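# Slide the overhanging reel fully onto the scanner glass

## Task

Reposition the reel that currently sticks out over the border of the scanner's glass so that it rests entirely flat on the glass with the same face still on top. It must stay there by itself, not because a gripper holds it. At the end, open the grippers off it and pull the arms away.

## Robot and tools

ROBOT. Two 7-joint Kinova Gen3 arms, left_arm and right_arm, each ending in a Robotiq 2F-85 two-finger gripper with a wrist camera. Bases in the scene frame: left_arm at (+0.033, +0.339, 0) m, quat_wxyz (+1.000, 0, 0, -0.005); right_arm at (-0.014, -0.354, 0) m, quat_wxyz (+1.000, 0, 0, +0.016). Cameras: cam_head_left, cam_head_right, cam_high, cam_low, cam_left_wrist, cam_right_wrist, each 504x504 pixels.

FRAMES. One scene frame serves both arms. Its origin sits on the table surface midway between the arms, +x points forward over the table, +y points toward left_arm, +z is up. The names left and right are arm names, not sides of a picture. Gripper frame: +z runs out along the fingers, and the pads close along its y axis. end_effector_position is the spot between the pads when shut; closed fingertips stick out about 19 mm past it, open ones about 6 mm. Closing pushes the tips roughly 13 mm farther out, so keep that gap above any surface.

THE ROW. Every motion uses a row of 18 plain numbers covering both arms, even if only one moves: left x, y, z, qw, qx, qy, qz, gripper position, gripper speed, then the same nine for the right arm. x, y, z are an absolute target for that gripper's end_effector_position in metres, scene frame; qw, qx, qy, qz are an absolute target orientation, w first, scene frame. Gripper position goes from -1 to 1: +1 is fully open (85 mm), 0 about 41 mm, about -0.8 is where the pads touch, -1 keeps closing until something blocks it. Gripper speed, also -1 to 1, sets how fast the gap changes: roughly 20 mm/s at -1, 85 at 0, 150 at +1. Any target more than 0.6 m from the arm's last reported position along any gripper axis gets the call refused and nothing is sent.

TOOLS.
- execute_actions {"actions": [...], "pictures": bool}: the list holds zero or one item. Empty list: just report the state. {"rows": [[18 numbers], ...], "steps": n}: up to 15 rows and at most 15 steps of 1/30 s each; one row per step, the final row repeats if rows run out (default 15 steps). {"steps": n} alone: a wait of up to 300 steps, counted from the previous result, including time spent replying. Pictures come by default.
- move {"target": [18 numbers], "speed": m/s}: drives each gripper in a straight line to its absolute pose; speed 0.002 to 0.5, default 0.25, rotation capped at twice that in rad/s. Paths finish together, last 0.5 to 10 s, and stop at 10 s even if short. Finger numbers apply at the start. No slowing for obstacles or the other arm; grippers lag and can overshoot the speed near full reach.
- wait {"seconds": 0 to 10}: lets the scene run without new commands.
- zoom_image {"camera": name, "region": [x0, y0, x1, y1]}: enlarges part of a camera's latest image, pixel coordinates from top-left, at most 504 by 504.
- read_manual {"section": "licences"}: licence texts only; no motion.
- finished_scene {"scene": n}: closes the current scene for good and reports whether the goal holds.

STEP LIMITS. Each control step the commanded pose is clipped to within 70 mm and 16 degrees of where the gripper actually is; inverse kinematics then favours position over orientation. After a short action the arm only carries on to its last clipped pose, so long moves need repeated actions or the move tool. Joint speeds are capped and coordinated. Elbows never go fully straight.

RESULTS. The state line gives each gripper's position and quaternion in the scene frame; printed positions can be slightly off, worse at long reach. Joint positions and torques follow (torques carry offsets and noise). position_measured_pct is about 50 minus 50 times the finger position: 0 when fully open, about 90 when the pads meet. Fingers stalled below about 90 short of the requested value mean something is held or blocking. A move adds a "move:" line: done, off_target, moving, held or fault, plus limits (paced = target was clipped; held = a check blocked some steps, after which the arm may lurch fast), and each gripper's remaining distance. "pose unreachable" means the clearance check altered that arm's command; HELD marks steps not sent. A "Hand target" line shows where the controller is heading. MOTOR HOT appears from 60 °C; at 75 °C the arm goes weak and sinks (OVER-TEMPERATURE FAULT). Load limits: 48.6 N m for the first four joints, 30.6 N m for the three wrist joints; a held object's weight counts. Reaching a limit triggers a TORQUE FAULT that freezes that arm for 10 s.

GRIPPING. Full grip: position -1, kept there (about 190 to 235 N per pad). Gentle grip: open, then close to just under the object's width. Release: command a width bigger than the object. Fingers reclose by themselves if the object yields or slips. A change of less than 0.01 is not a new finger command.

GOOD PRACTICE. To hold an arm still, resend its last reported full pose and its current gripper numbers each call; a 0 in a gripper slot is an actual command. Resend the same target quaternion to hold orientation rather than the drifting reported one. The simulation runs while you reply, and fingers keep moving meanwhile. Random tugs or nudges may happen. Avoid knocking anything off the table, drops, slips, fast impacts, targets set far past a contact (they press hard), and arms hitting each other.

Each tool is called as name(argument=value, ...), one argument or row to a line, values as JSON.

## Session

execute_actions(
  actions=[],
)

Scene clock: 0.00 s of 4800.00 s.
left_arm: end_effector_position=(+0.1381, +0.2256, +0.2170) position_measured_pct=0.0 end_effector_quat_wxyz=(+0.214, -0.184, +0.956, +0.076) | right_arm: end_effector_position=(+0.0790, -0.5670, +0.3259) position_measured_pct=0.0 end_effector_quat_wxyz=(-0.260, +0.472, +0.796, +0.278)
Joint positions: left_arm=[ 1.221 -0.149  0.244  2.423 -0.427  1.103  3.661] | right_arm=[ 1.248  0.392 -0.026  1.593 -0.113  1.928  1.692]
Joint velocities: left_arm=[-0.    -0.001  0.    -0.001 -0.     0.    -0.   ] | right_arm=[-0. -0.  0. -0.  0.  0.  0.]
Joint torques (N m, as the joint torque sensors report them, + toward a larger angle): no reading
Motor temperatures (°C, as the motors report them): left_arm=[25 21 23 20 30 40 33] | right_arm=[28 26 23 27 30 29 32]
Hand target (left_arm): +0.138, +0.226, +0.217; +0.214, -0.184, +0.956, +0.076
Hand target (right_arm): +0.079, -0.567, +0.326; -0.260, +0.472, +0.796, +0.278

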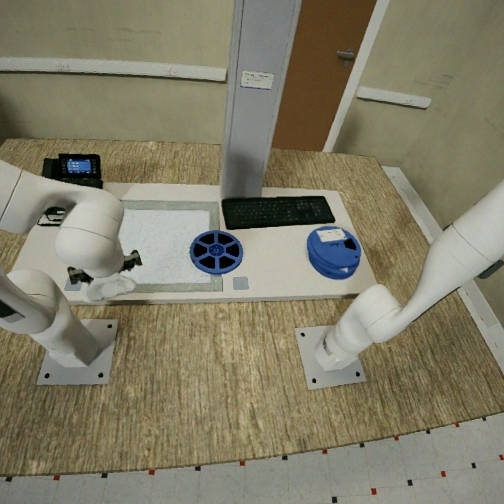

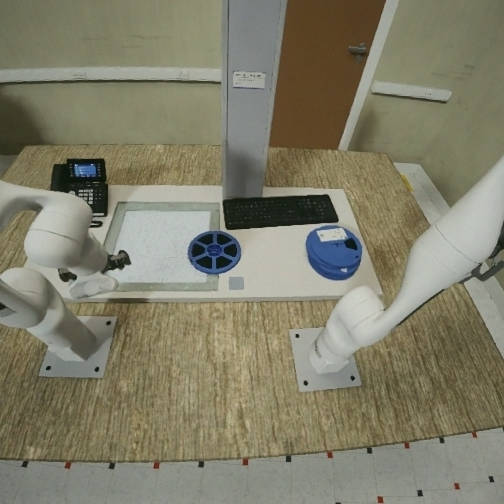

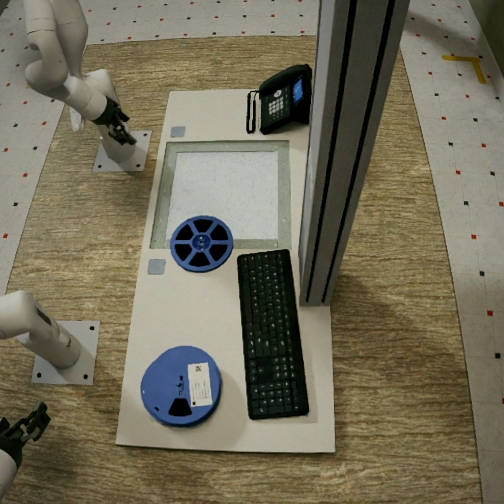

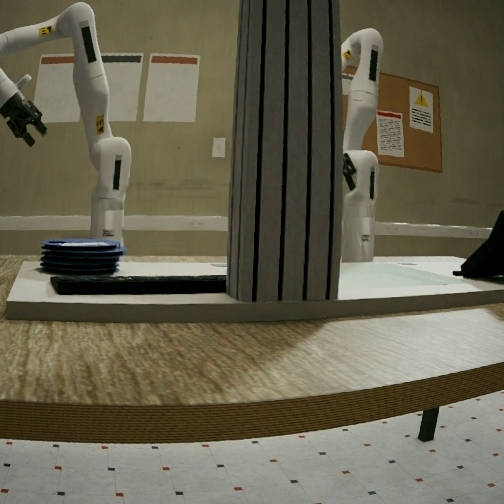

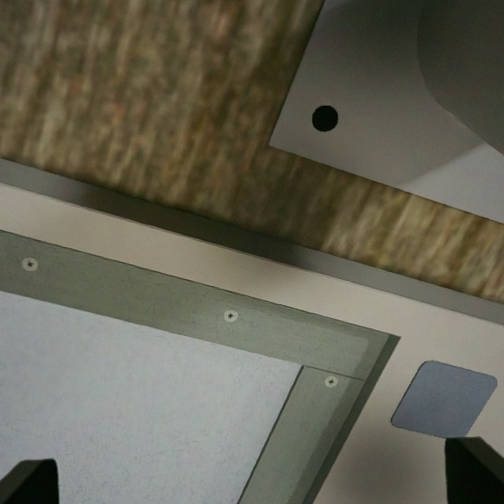

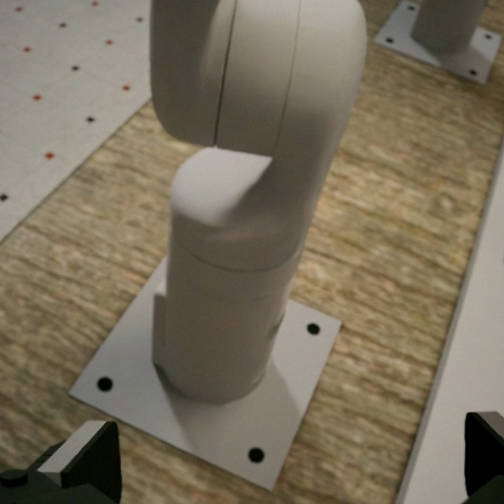

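Reel near (0.34,-0.03). Pull it with the left arm.

move(
  target=[0.34,-0.16,0.08,0,0.707,0.707,0,1,0,0.079,-0.567,0.3259,-0.26,0.472,0.796,0.278,1,0],
)

move(
  target=[0.34,-0.16,0.038,0,0.707,0.707,0,1,0,0.079,-0.567,0.3259,-0.26,0.472,0.796,0.278,1,0],
  speed=0.03,
)

Scene clock: 6.97 s of 4800.00 s.
left_arm: end_effector_position=(+0.3398, -0.1602, +0.0810) position_measured_pct=0.0 end_effector_quat_wxyz=(+0.000, +0.707, +0.707, +0.000) | right_arm: end_effector_position=(+0.0790, -0.5670, +0.3259) position_measured_pct=0.0 end_effector_quat_wxyz=(-0.260, +0.472, +0.795, +0.278)
Joint positions: left_arm=[ 0.711  0.916  0.519  1.284 -0.468  1.06   1.299] | right_arm=[ 1.249  0.392 -0.026  1.593 -0.113  1.928  1.693]
Joint velocities: left_arm=[ 0.002  0.013 -0.002 -0.007  0.002  0.006 -0.003] | right_arm=[-0.001  0.     0.     0.     0.001  0.    -0.   ]
Joint torques (N m, as the joint torque sensors report them, + toward a larger angle): left_arm=[ -0.32 -22.62   4.33  -6.04   0.11   0.28   0.19] | right_arm=[  0.2  -14.2    0.07  -6.23  -0.47   1.92   0.13]
Motor temperatures (°C, as the motors report them): left_arm=[25 21 23 20 30 40 33] | right_arm=[28 26 23 27 30 29 32]
Hand target (left_arm): +0.340, -0.160, +0.080; -0.000, +0.707, +0.707, +0.000
Hand target (right_arm): +0.079, -0.567, +0.326; -0.260, +0.472, +0.795, +0.278
Off the commanded pose (left_arm): 0.001 m, 0 deg.
Off the commanded pose (right_arm): 0.000 m, 0 deg.
move: done

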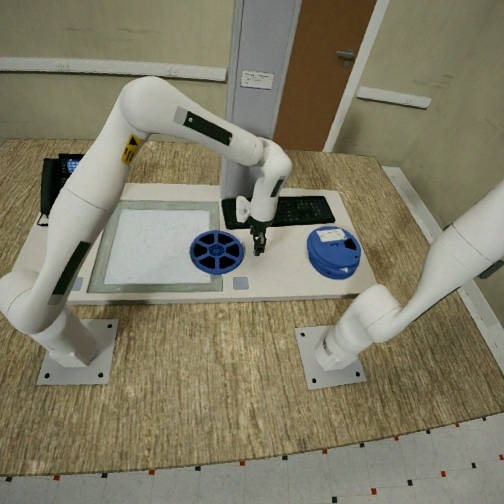

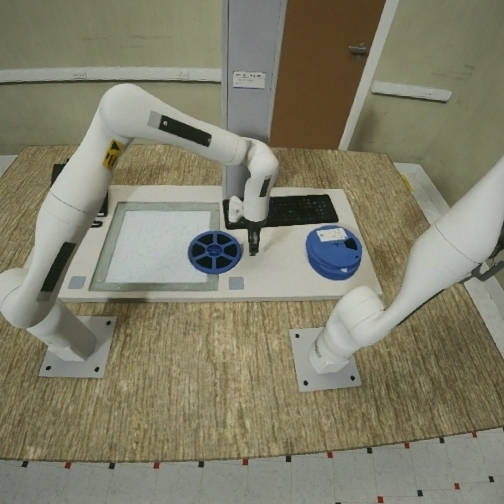

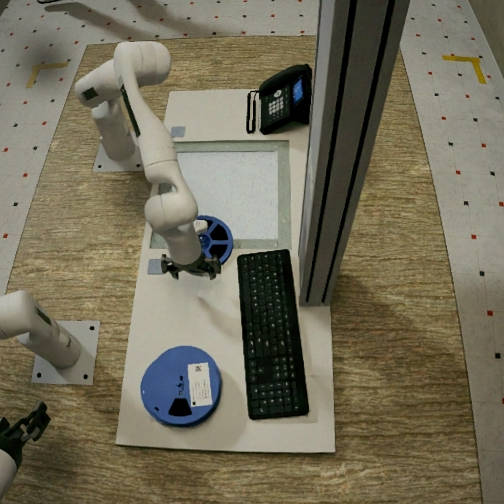

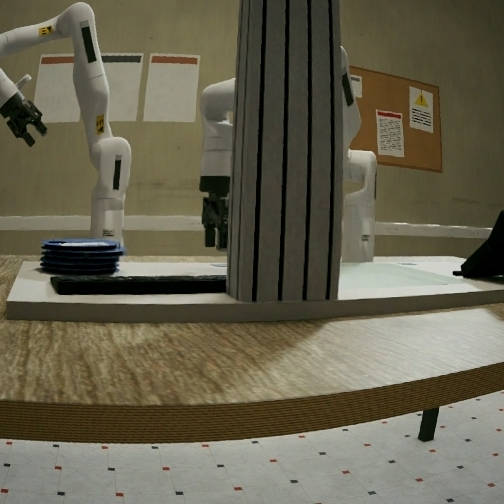

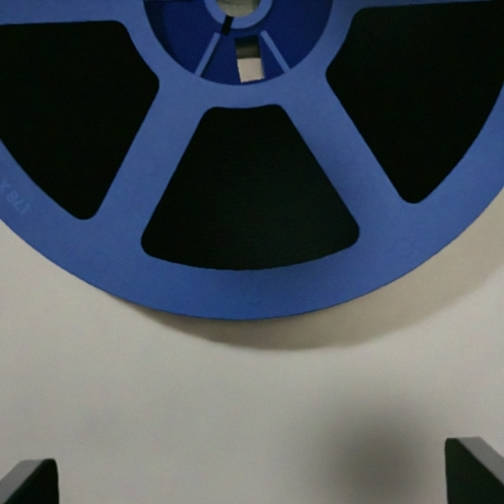

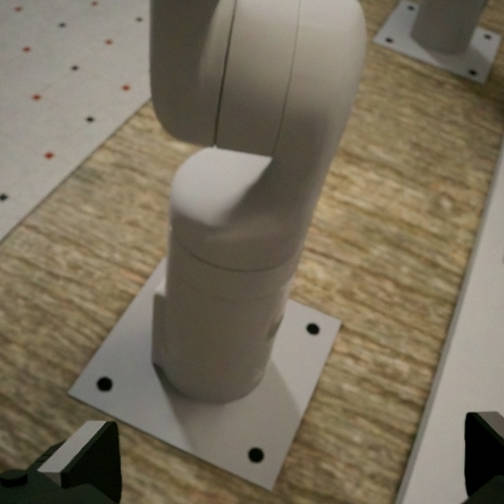

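Scene clock: 8.67 s of 4800.00 s.
left_arm: end_effector_position=(+0.3400, -0.1600, +0.0381) position_measured_pct=0.0 end_effector_quat_wxyz=(+0.000, +0.707, +0.707, -0.000) | right_arm: end_effector_position=(+0.0790, -0.5670, +0.3259) position_measured_pct=0.0 end_effector_quat_wxyz=(-0.260, +0.472, +0.795, +0.278)
Joint positions: left_arm=[ 0.72   0.975  0.494  1.312 -0.494  0.975  1.317] | right_arm=[ 1.249  0.392 -0.026  1.593 -0.113  1.928  1.693]
Joint velocities: left_arm=[ 0.001  0.002 -0.    -0.    -0.    -0.001 -0.   ] | right_arm=[ 0.    -0.     0.     0.    -0.001 -0.001 -0.   ]
Joint torques (N m, as the joint torque sensors report them, + toward a larger angle): left_arm=[  0.14 -22.83   4.2   -5.63  -0.07   0.59  -0.08] | right_arm=[  0.11 -14.24   0.06  -6.39  -0.46   1.87   0.14]
Motor temperatures (°C, as the motors report them): left_arm=[25 21 23 20 30 40 33] | right_arm=[28 26 23 27 30 29 32]
Hand target (left_arm): +0.340, -0.160, +0.038; -0.000, +0.707, +0.707, -0.000
Hand target (right_arm): +0.079, -0.567, +0.326; -0.260, +0.472, +0.795, +0.278
Off the commanded pose (left_arm): 0.000 m, 0 deg.
Off the commanded pose (right_arm): 0.000 m, 0 deg.
move: done

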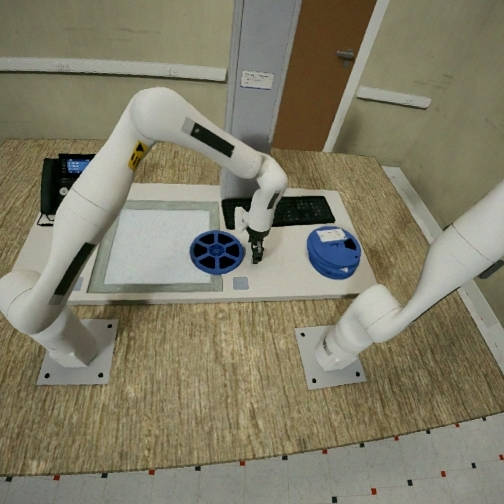

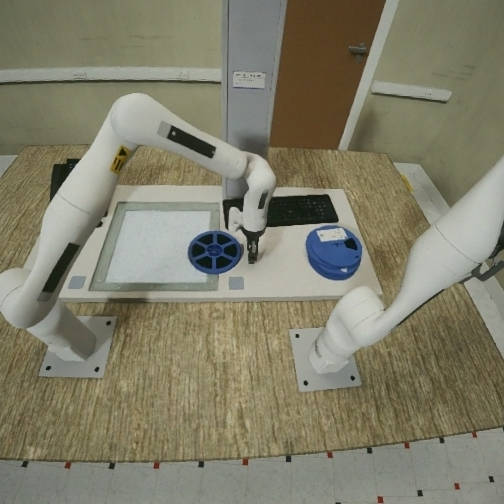

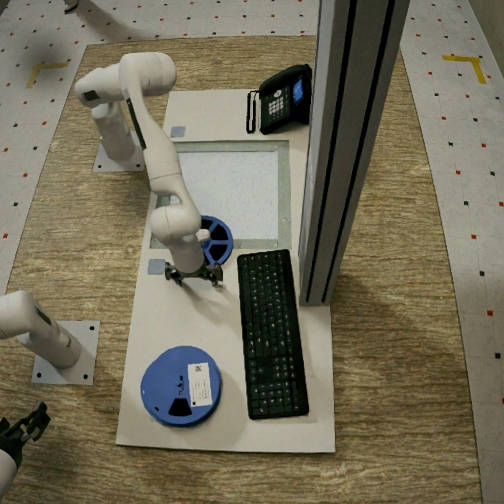

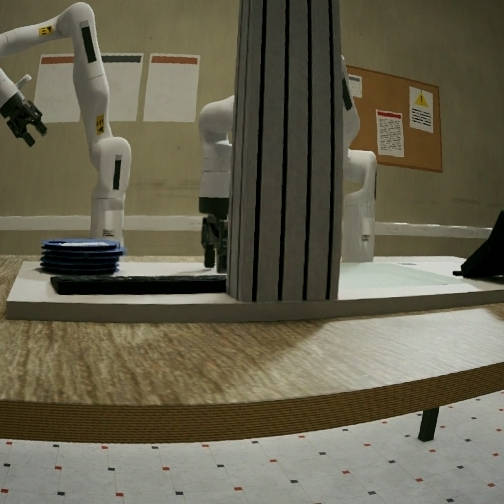

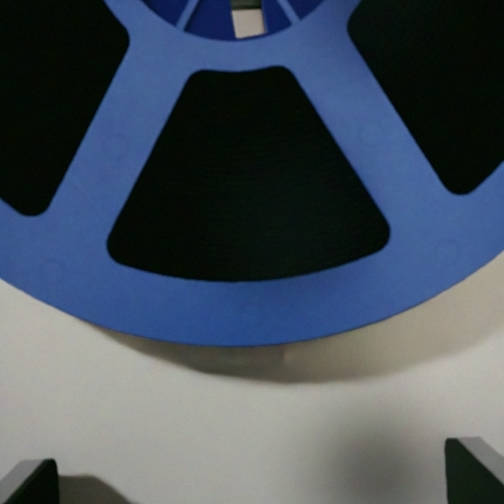

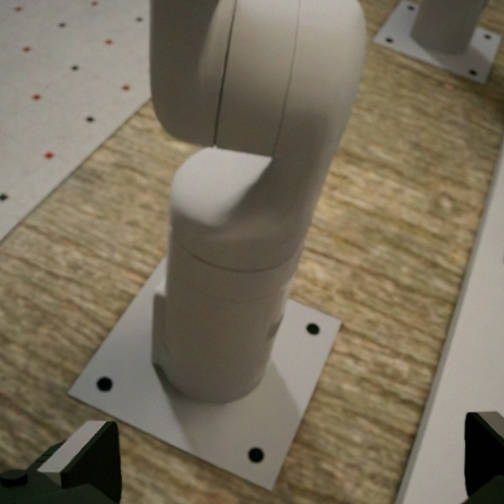

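move(
  target=[0.35,0.05,0.038,0,0.707,0.707,0,1,0,0.079,-0.567,0.3259,-0.26,0.472,0.796,0.278,1,0],
  speed=0.06,
)

move(
  target=[0.33,-0.08,0.22,0,0.707,0.707,0,1,0,0.079,-0.567,0.3259,-0.26,0.472,0.796,0.278,1,0],
)

Scene clock: 14.80 s of 4800.00 s.
left_arm: end_effector_position=(+0.3496, +0.0496, +0.0379) position_measured_pct=0.0 end_effector_quat_wxyz=(-0.000, +0.708, +0.707, -0.000) | right_arm: end_effector_position=(+0.0790, -0.5670, +0.3259) position_measured_pct=0.0 end_effector_quat_wxyz=(-0.260, +0.472, +0.795, +0.278)
Joint positions: left_arm=[ 0.35   0.724  0.479  1.924 -0.547  0.626  1.189] | right_arm=[ 1.249  0.392 -0.026  1.593 -0.113  1.928  1.693]
Joint velocities: left_arm=[-0.005 -0.002 -0.002  0.002  0.001 -0.    -0.002] | right_arm=[-0.     0.001 -0.     0.    -0.    -0.    -0.001]
Joint torques (N m, as the joint torque sensors report them, + toward a larger angle): left_arm=[ -0.52 -16.75   3.39  -3.67   0.41   0.28   0.08] | right_arm=[  0.11 -14.3   -0.07  -6.23  -0.48   1.96   0.18]
Motor temperatures (°C, as the motors report them): left_arm=[25 21 23 20 30 40 33] | right_arm=[28 26 23 27 30 29 32]
Hand target (left_arm): +0.350, +0.050, +0.038; -0.000, +0.707, +0.707, -0.000
Hand target (right_arm): +0.079, -0.567, +0.326; -0.260, +0.472, +0.795, +0.278
Off the commanded pose (left_arm): 0.001 m, 0 deg.
Off the commanded pose (right_arm): 0.000 m, 0 deg.
move: done

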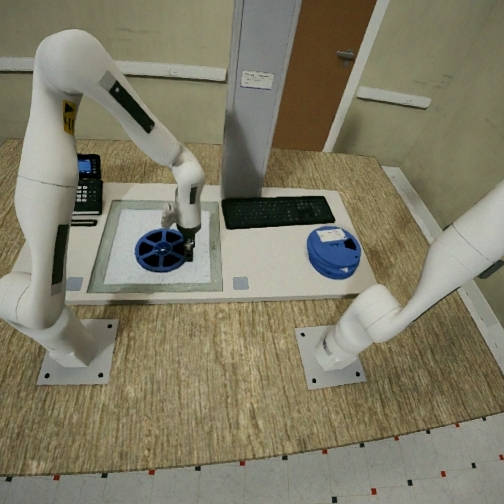

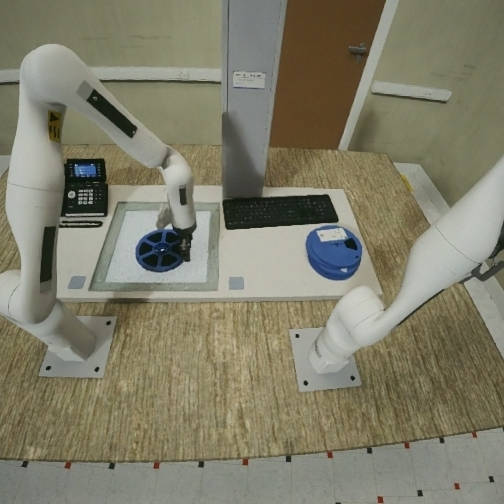

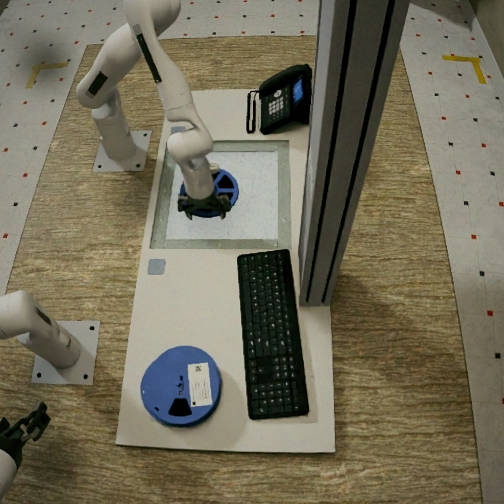

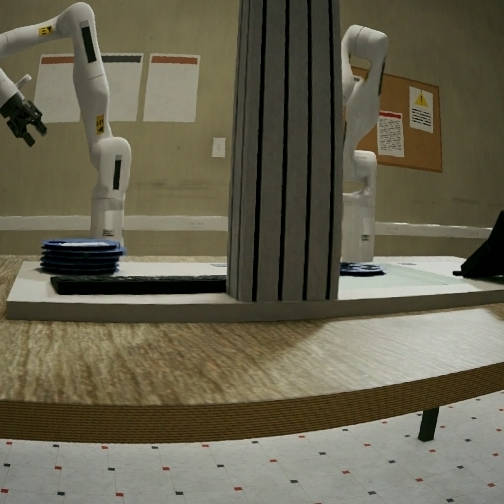

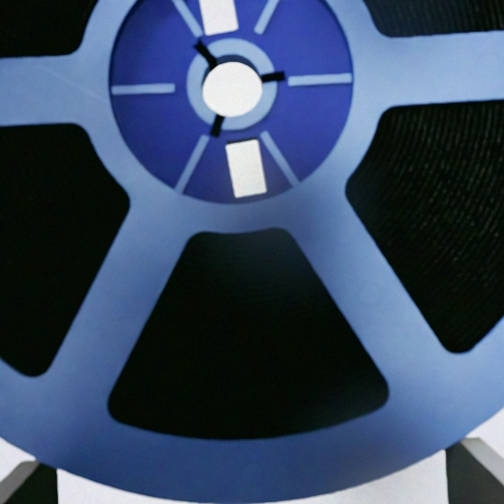

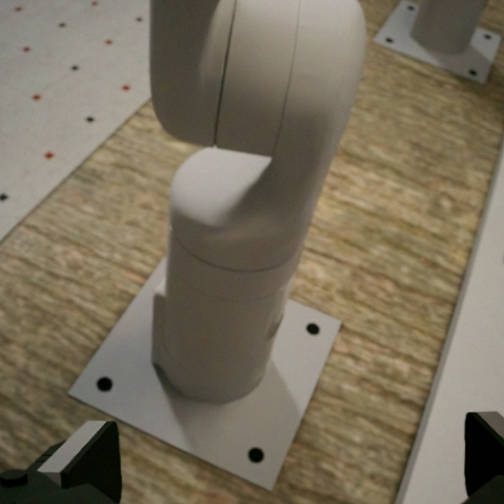

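Scene clock: 16.17 s of 4800.00 s.
left_arm: end_effector_position=(+0.3307, -0.0795, +0.2201) position_measured_pct=0.0 end_effector_quat_wxyz=(+0.001, +0.706, +0.708, +0.001) | right_arm: end_effector_position=(+0.0790, -0.5670, +0.3259) position_measured_pct=0.0 end_effector_quat_wxyz=(-0.260, +0.472, +0.795, +0.278)
Joint positions: left_arm=[ 0.532  0.614  0.632  1.405 -0.369  1.241  1.208] | right_arm=[ 1.249  0.392 -0.026  1.593 -0.113  1.928  1.693]
Joint velocities: left_arm=[ 0.008  0.007  0.003 -0.005 -0.002  0.004  0.001] | right_arm=[-0.     0.     0.    -0.    -0.    -0.     0.001]
Joint torques (N m, as the joint torque sensors report them, + toward a larger angle): left_arm=[ -0.7  -18.15   3.5   -6.97   0.06   0.3   -0.11] | right_arm=[  0.04 -14.22   0.09  -6.23  -0.44   1.91   0.2 ]
Motor temperatures (°C, as the motors report them): left_arm=[25 21 23 20 30 40 33] | right_arm=[28 26 23 27 30 29 32]
Hand target (left_arm): +0.330, -0.080, +0.220; +0.000, +0.707, +0.708, +0.001
Hand target (right_arm): +0.079, -0.567, +0.326; -0.260, +0.472, +0.795, +0.278
Off the commanded pose (left_arm): 0.001 m, 0 deg.
Off the commanded pose (right_arm): 0.000 m, 0 deg.
move: done

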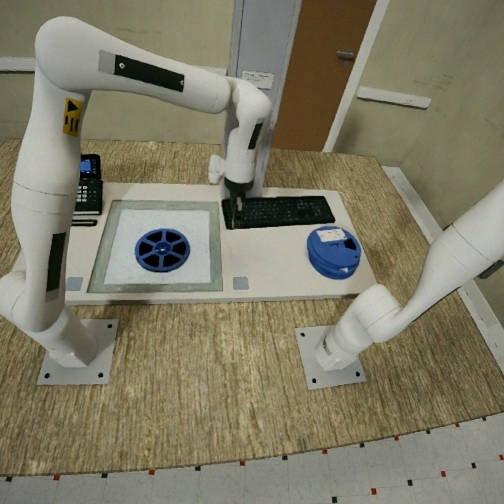

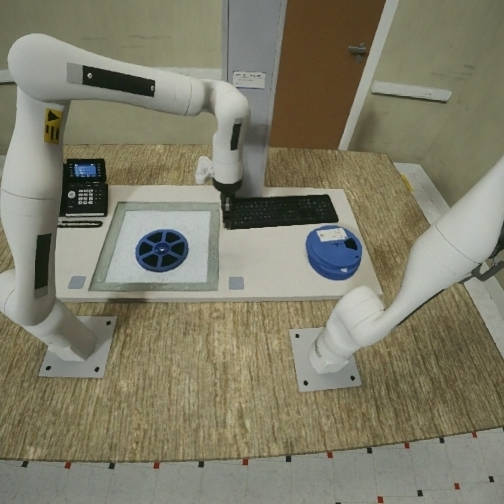

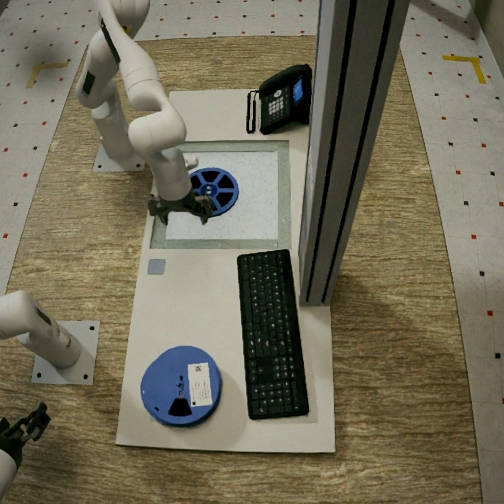

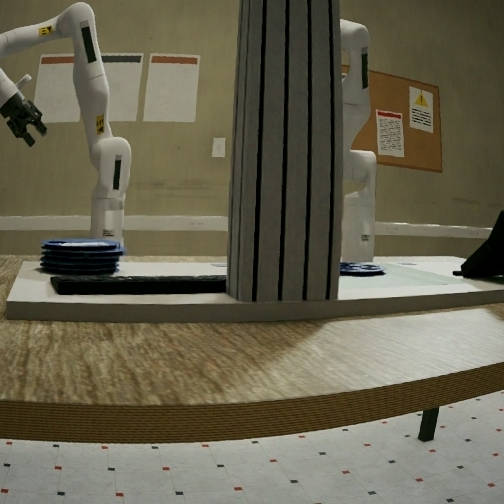

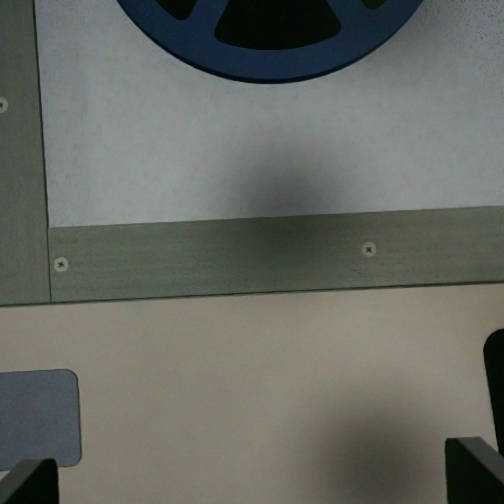

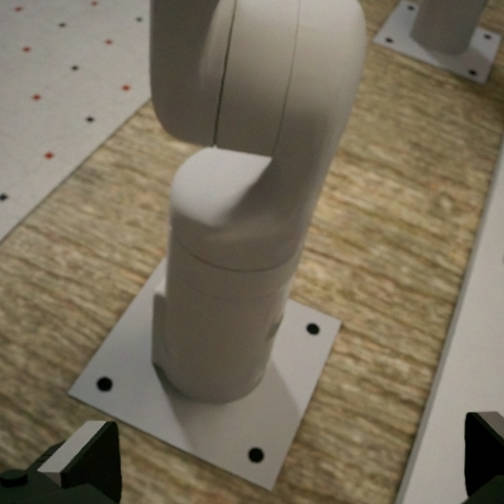

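finished_scene(
  scene=2,
)

The scene is finished: the task was done.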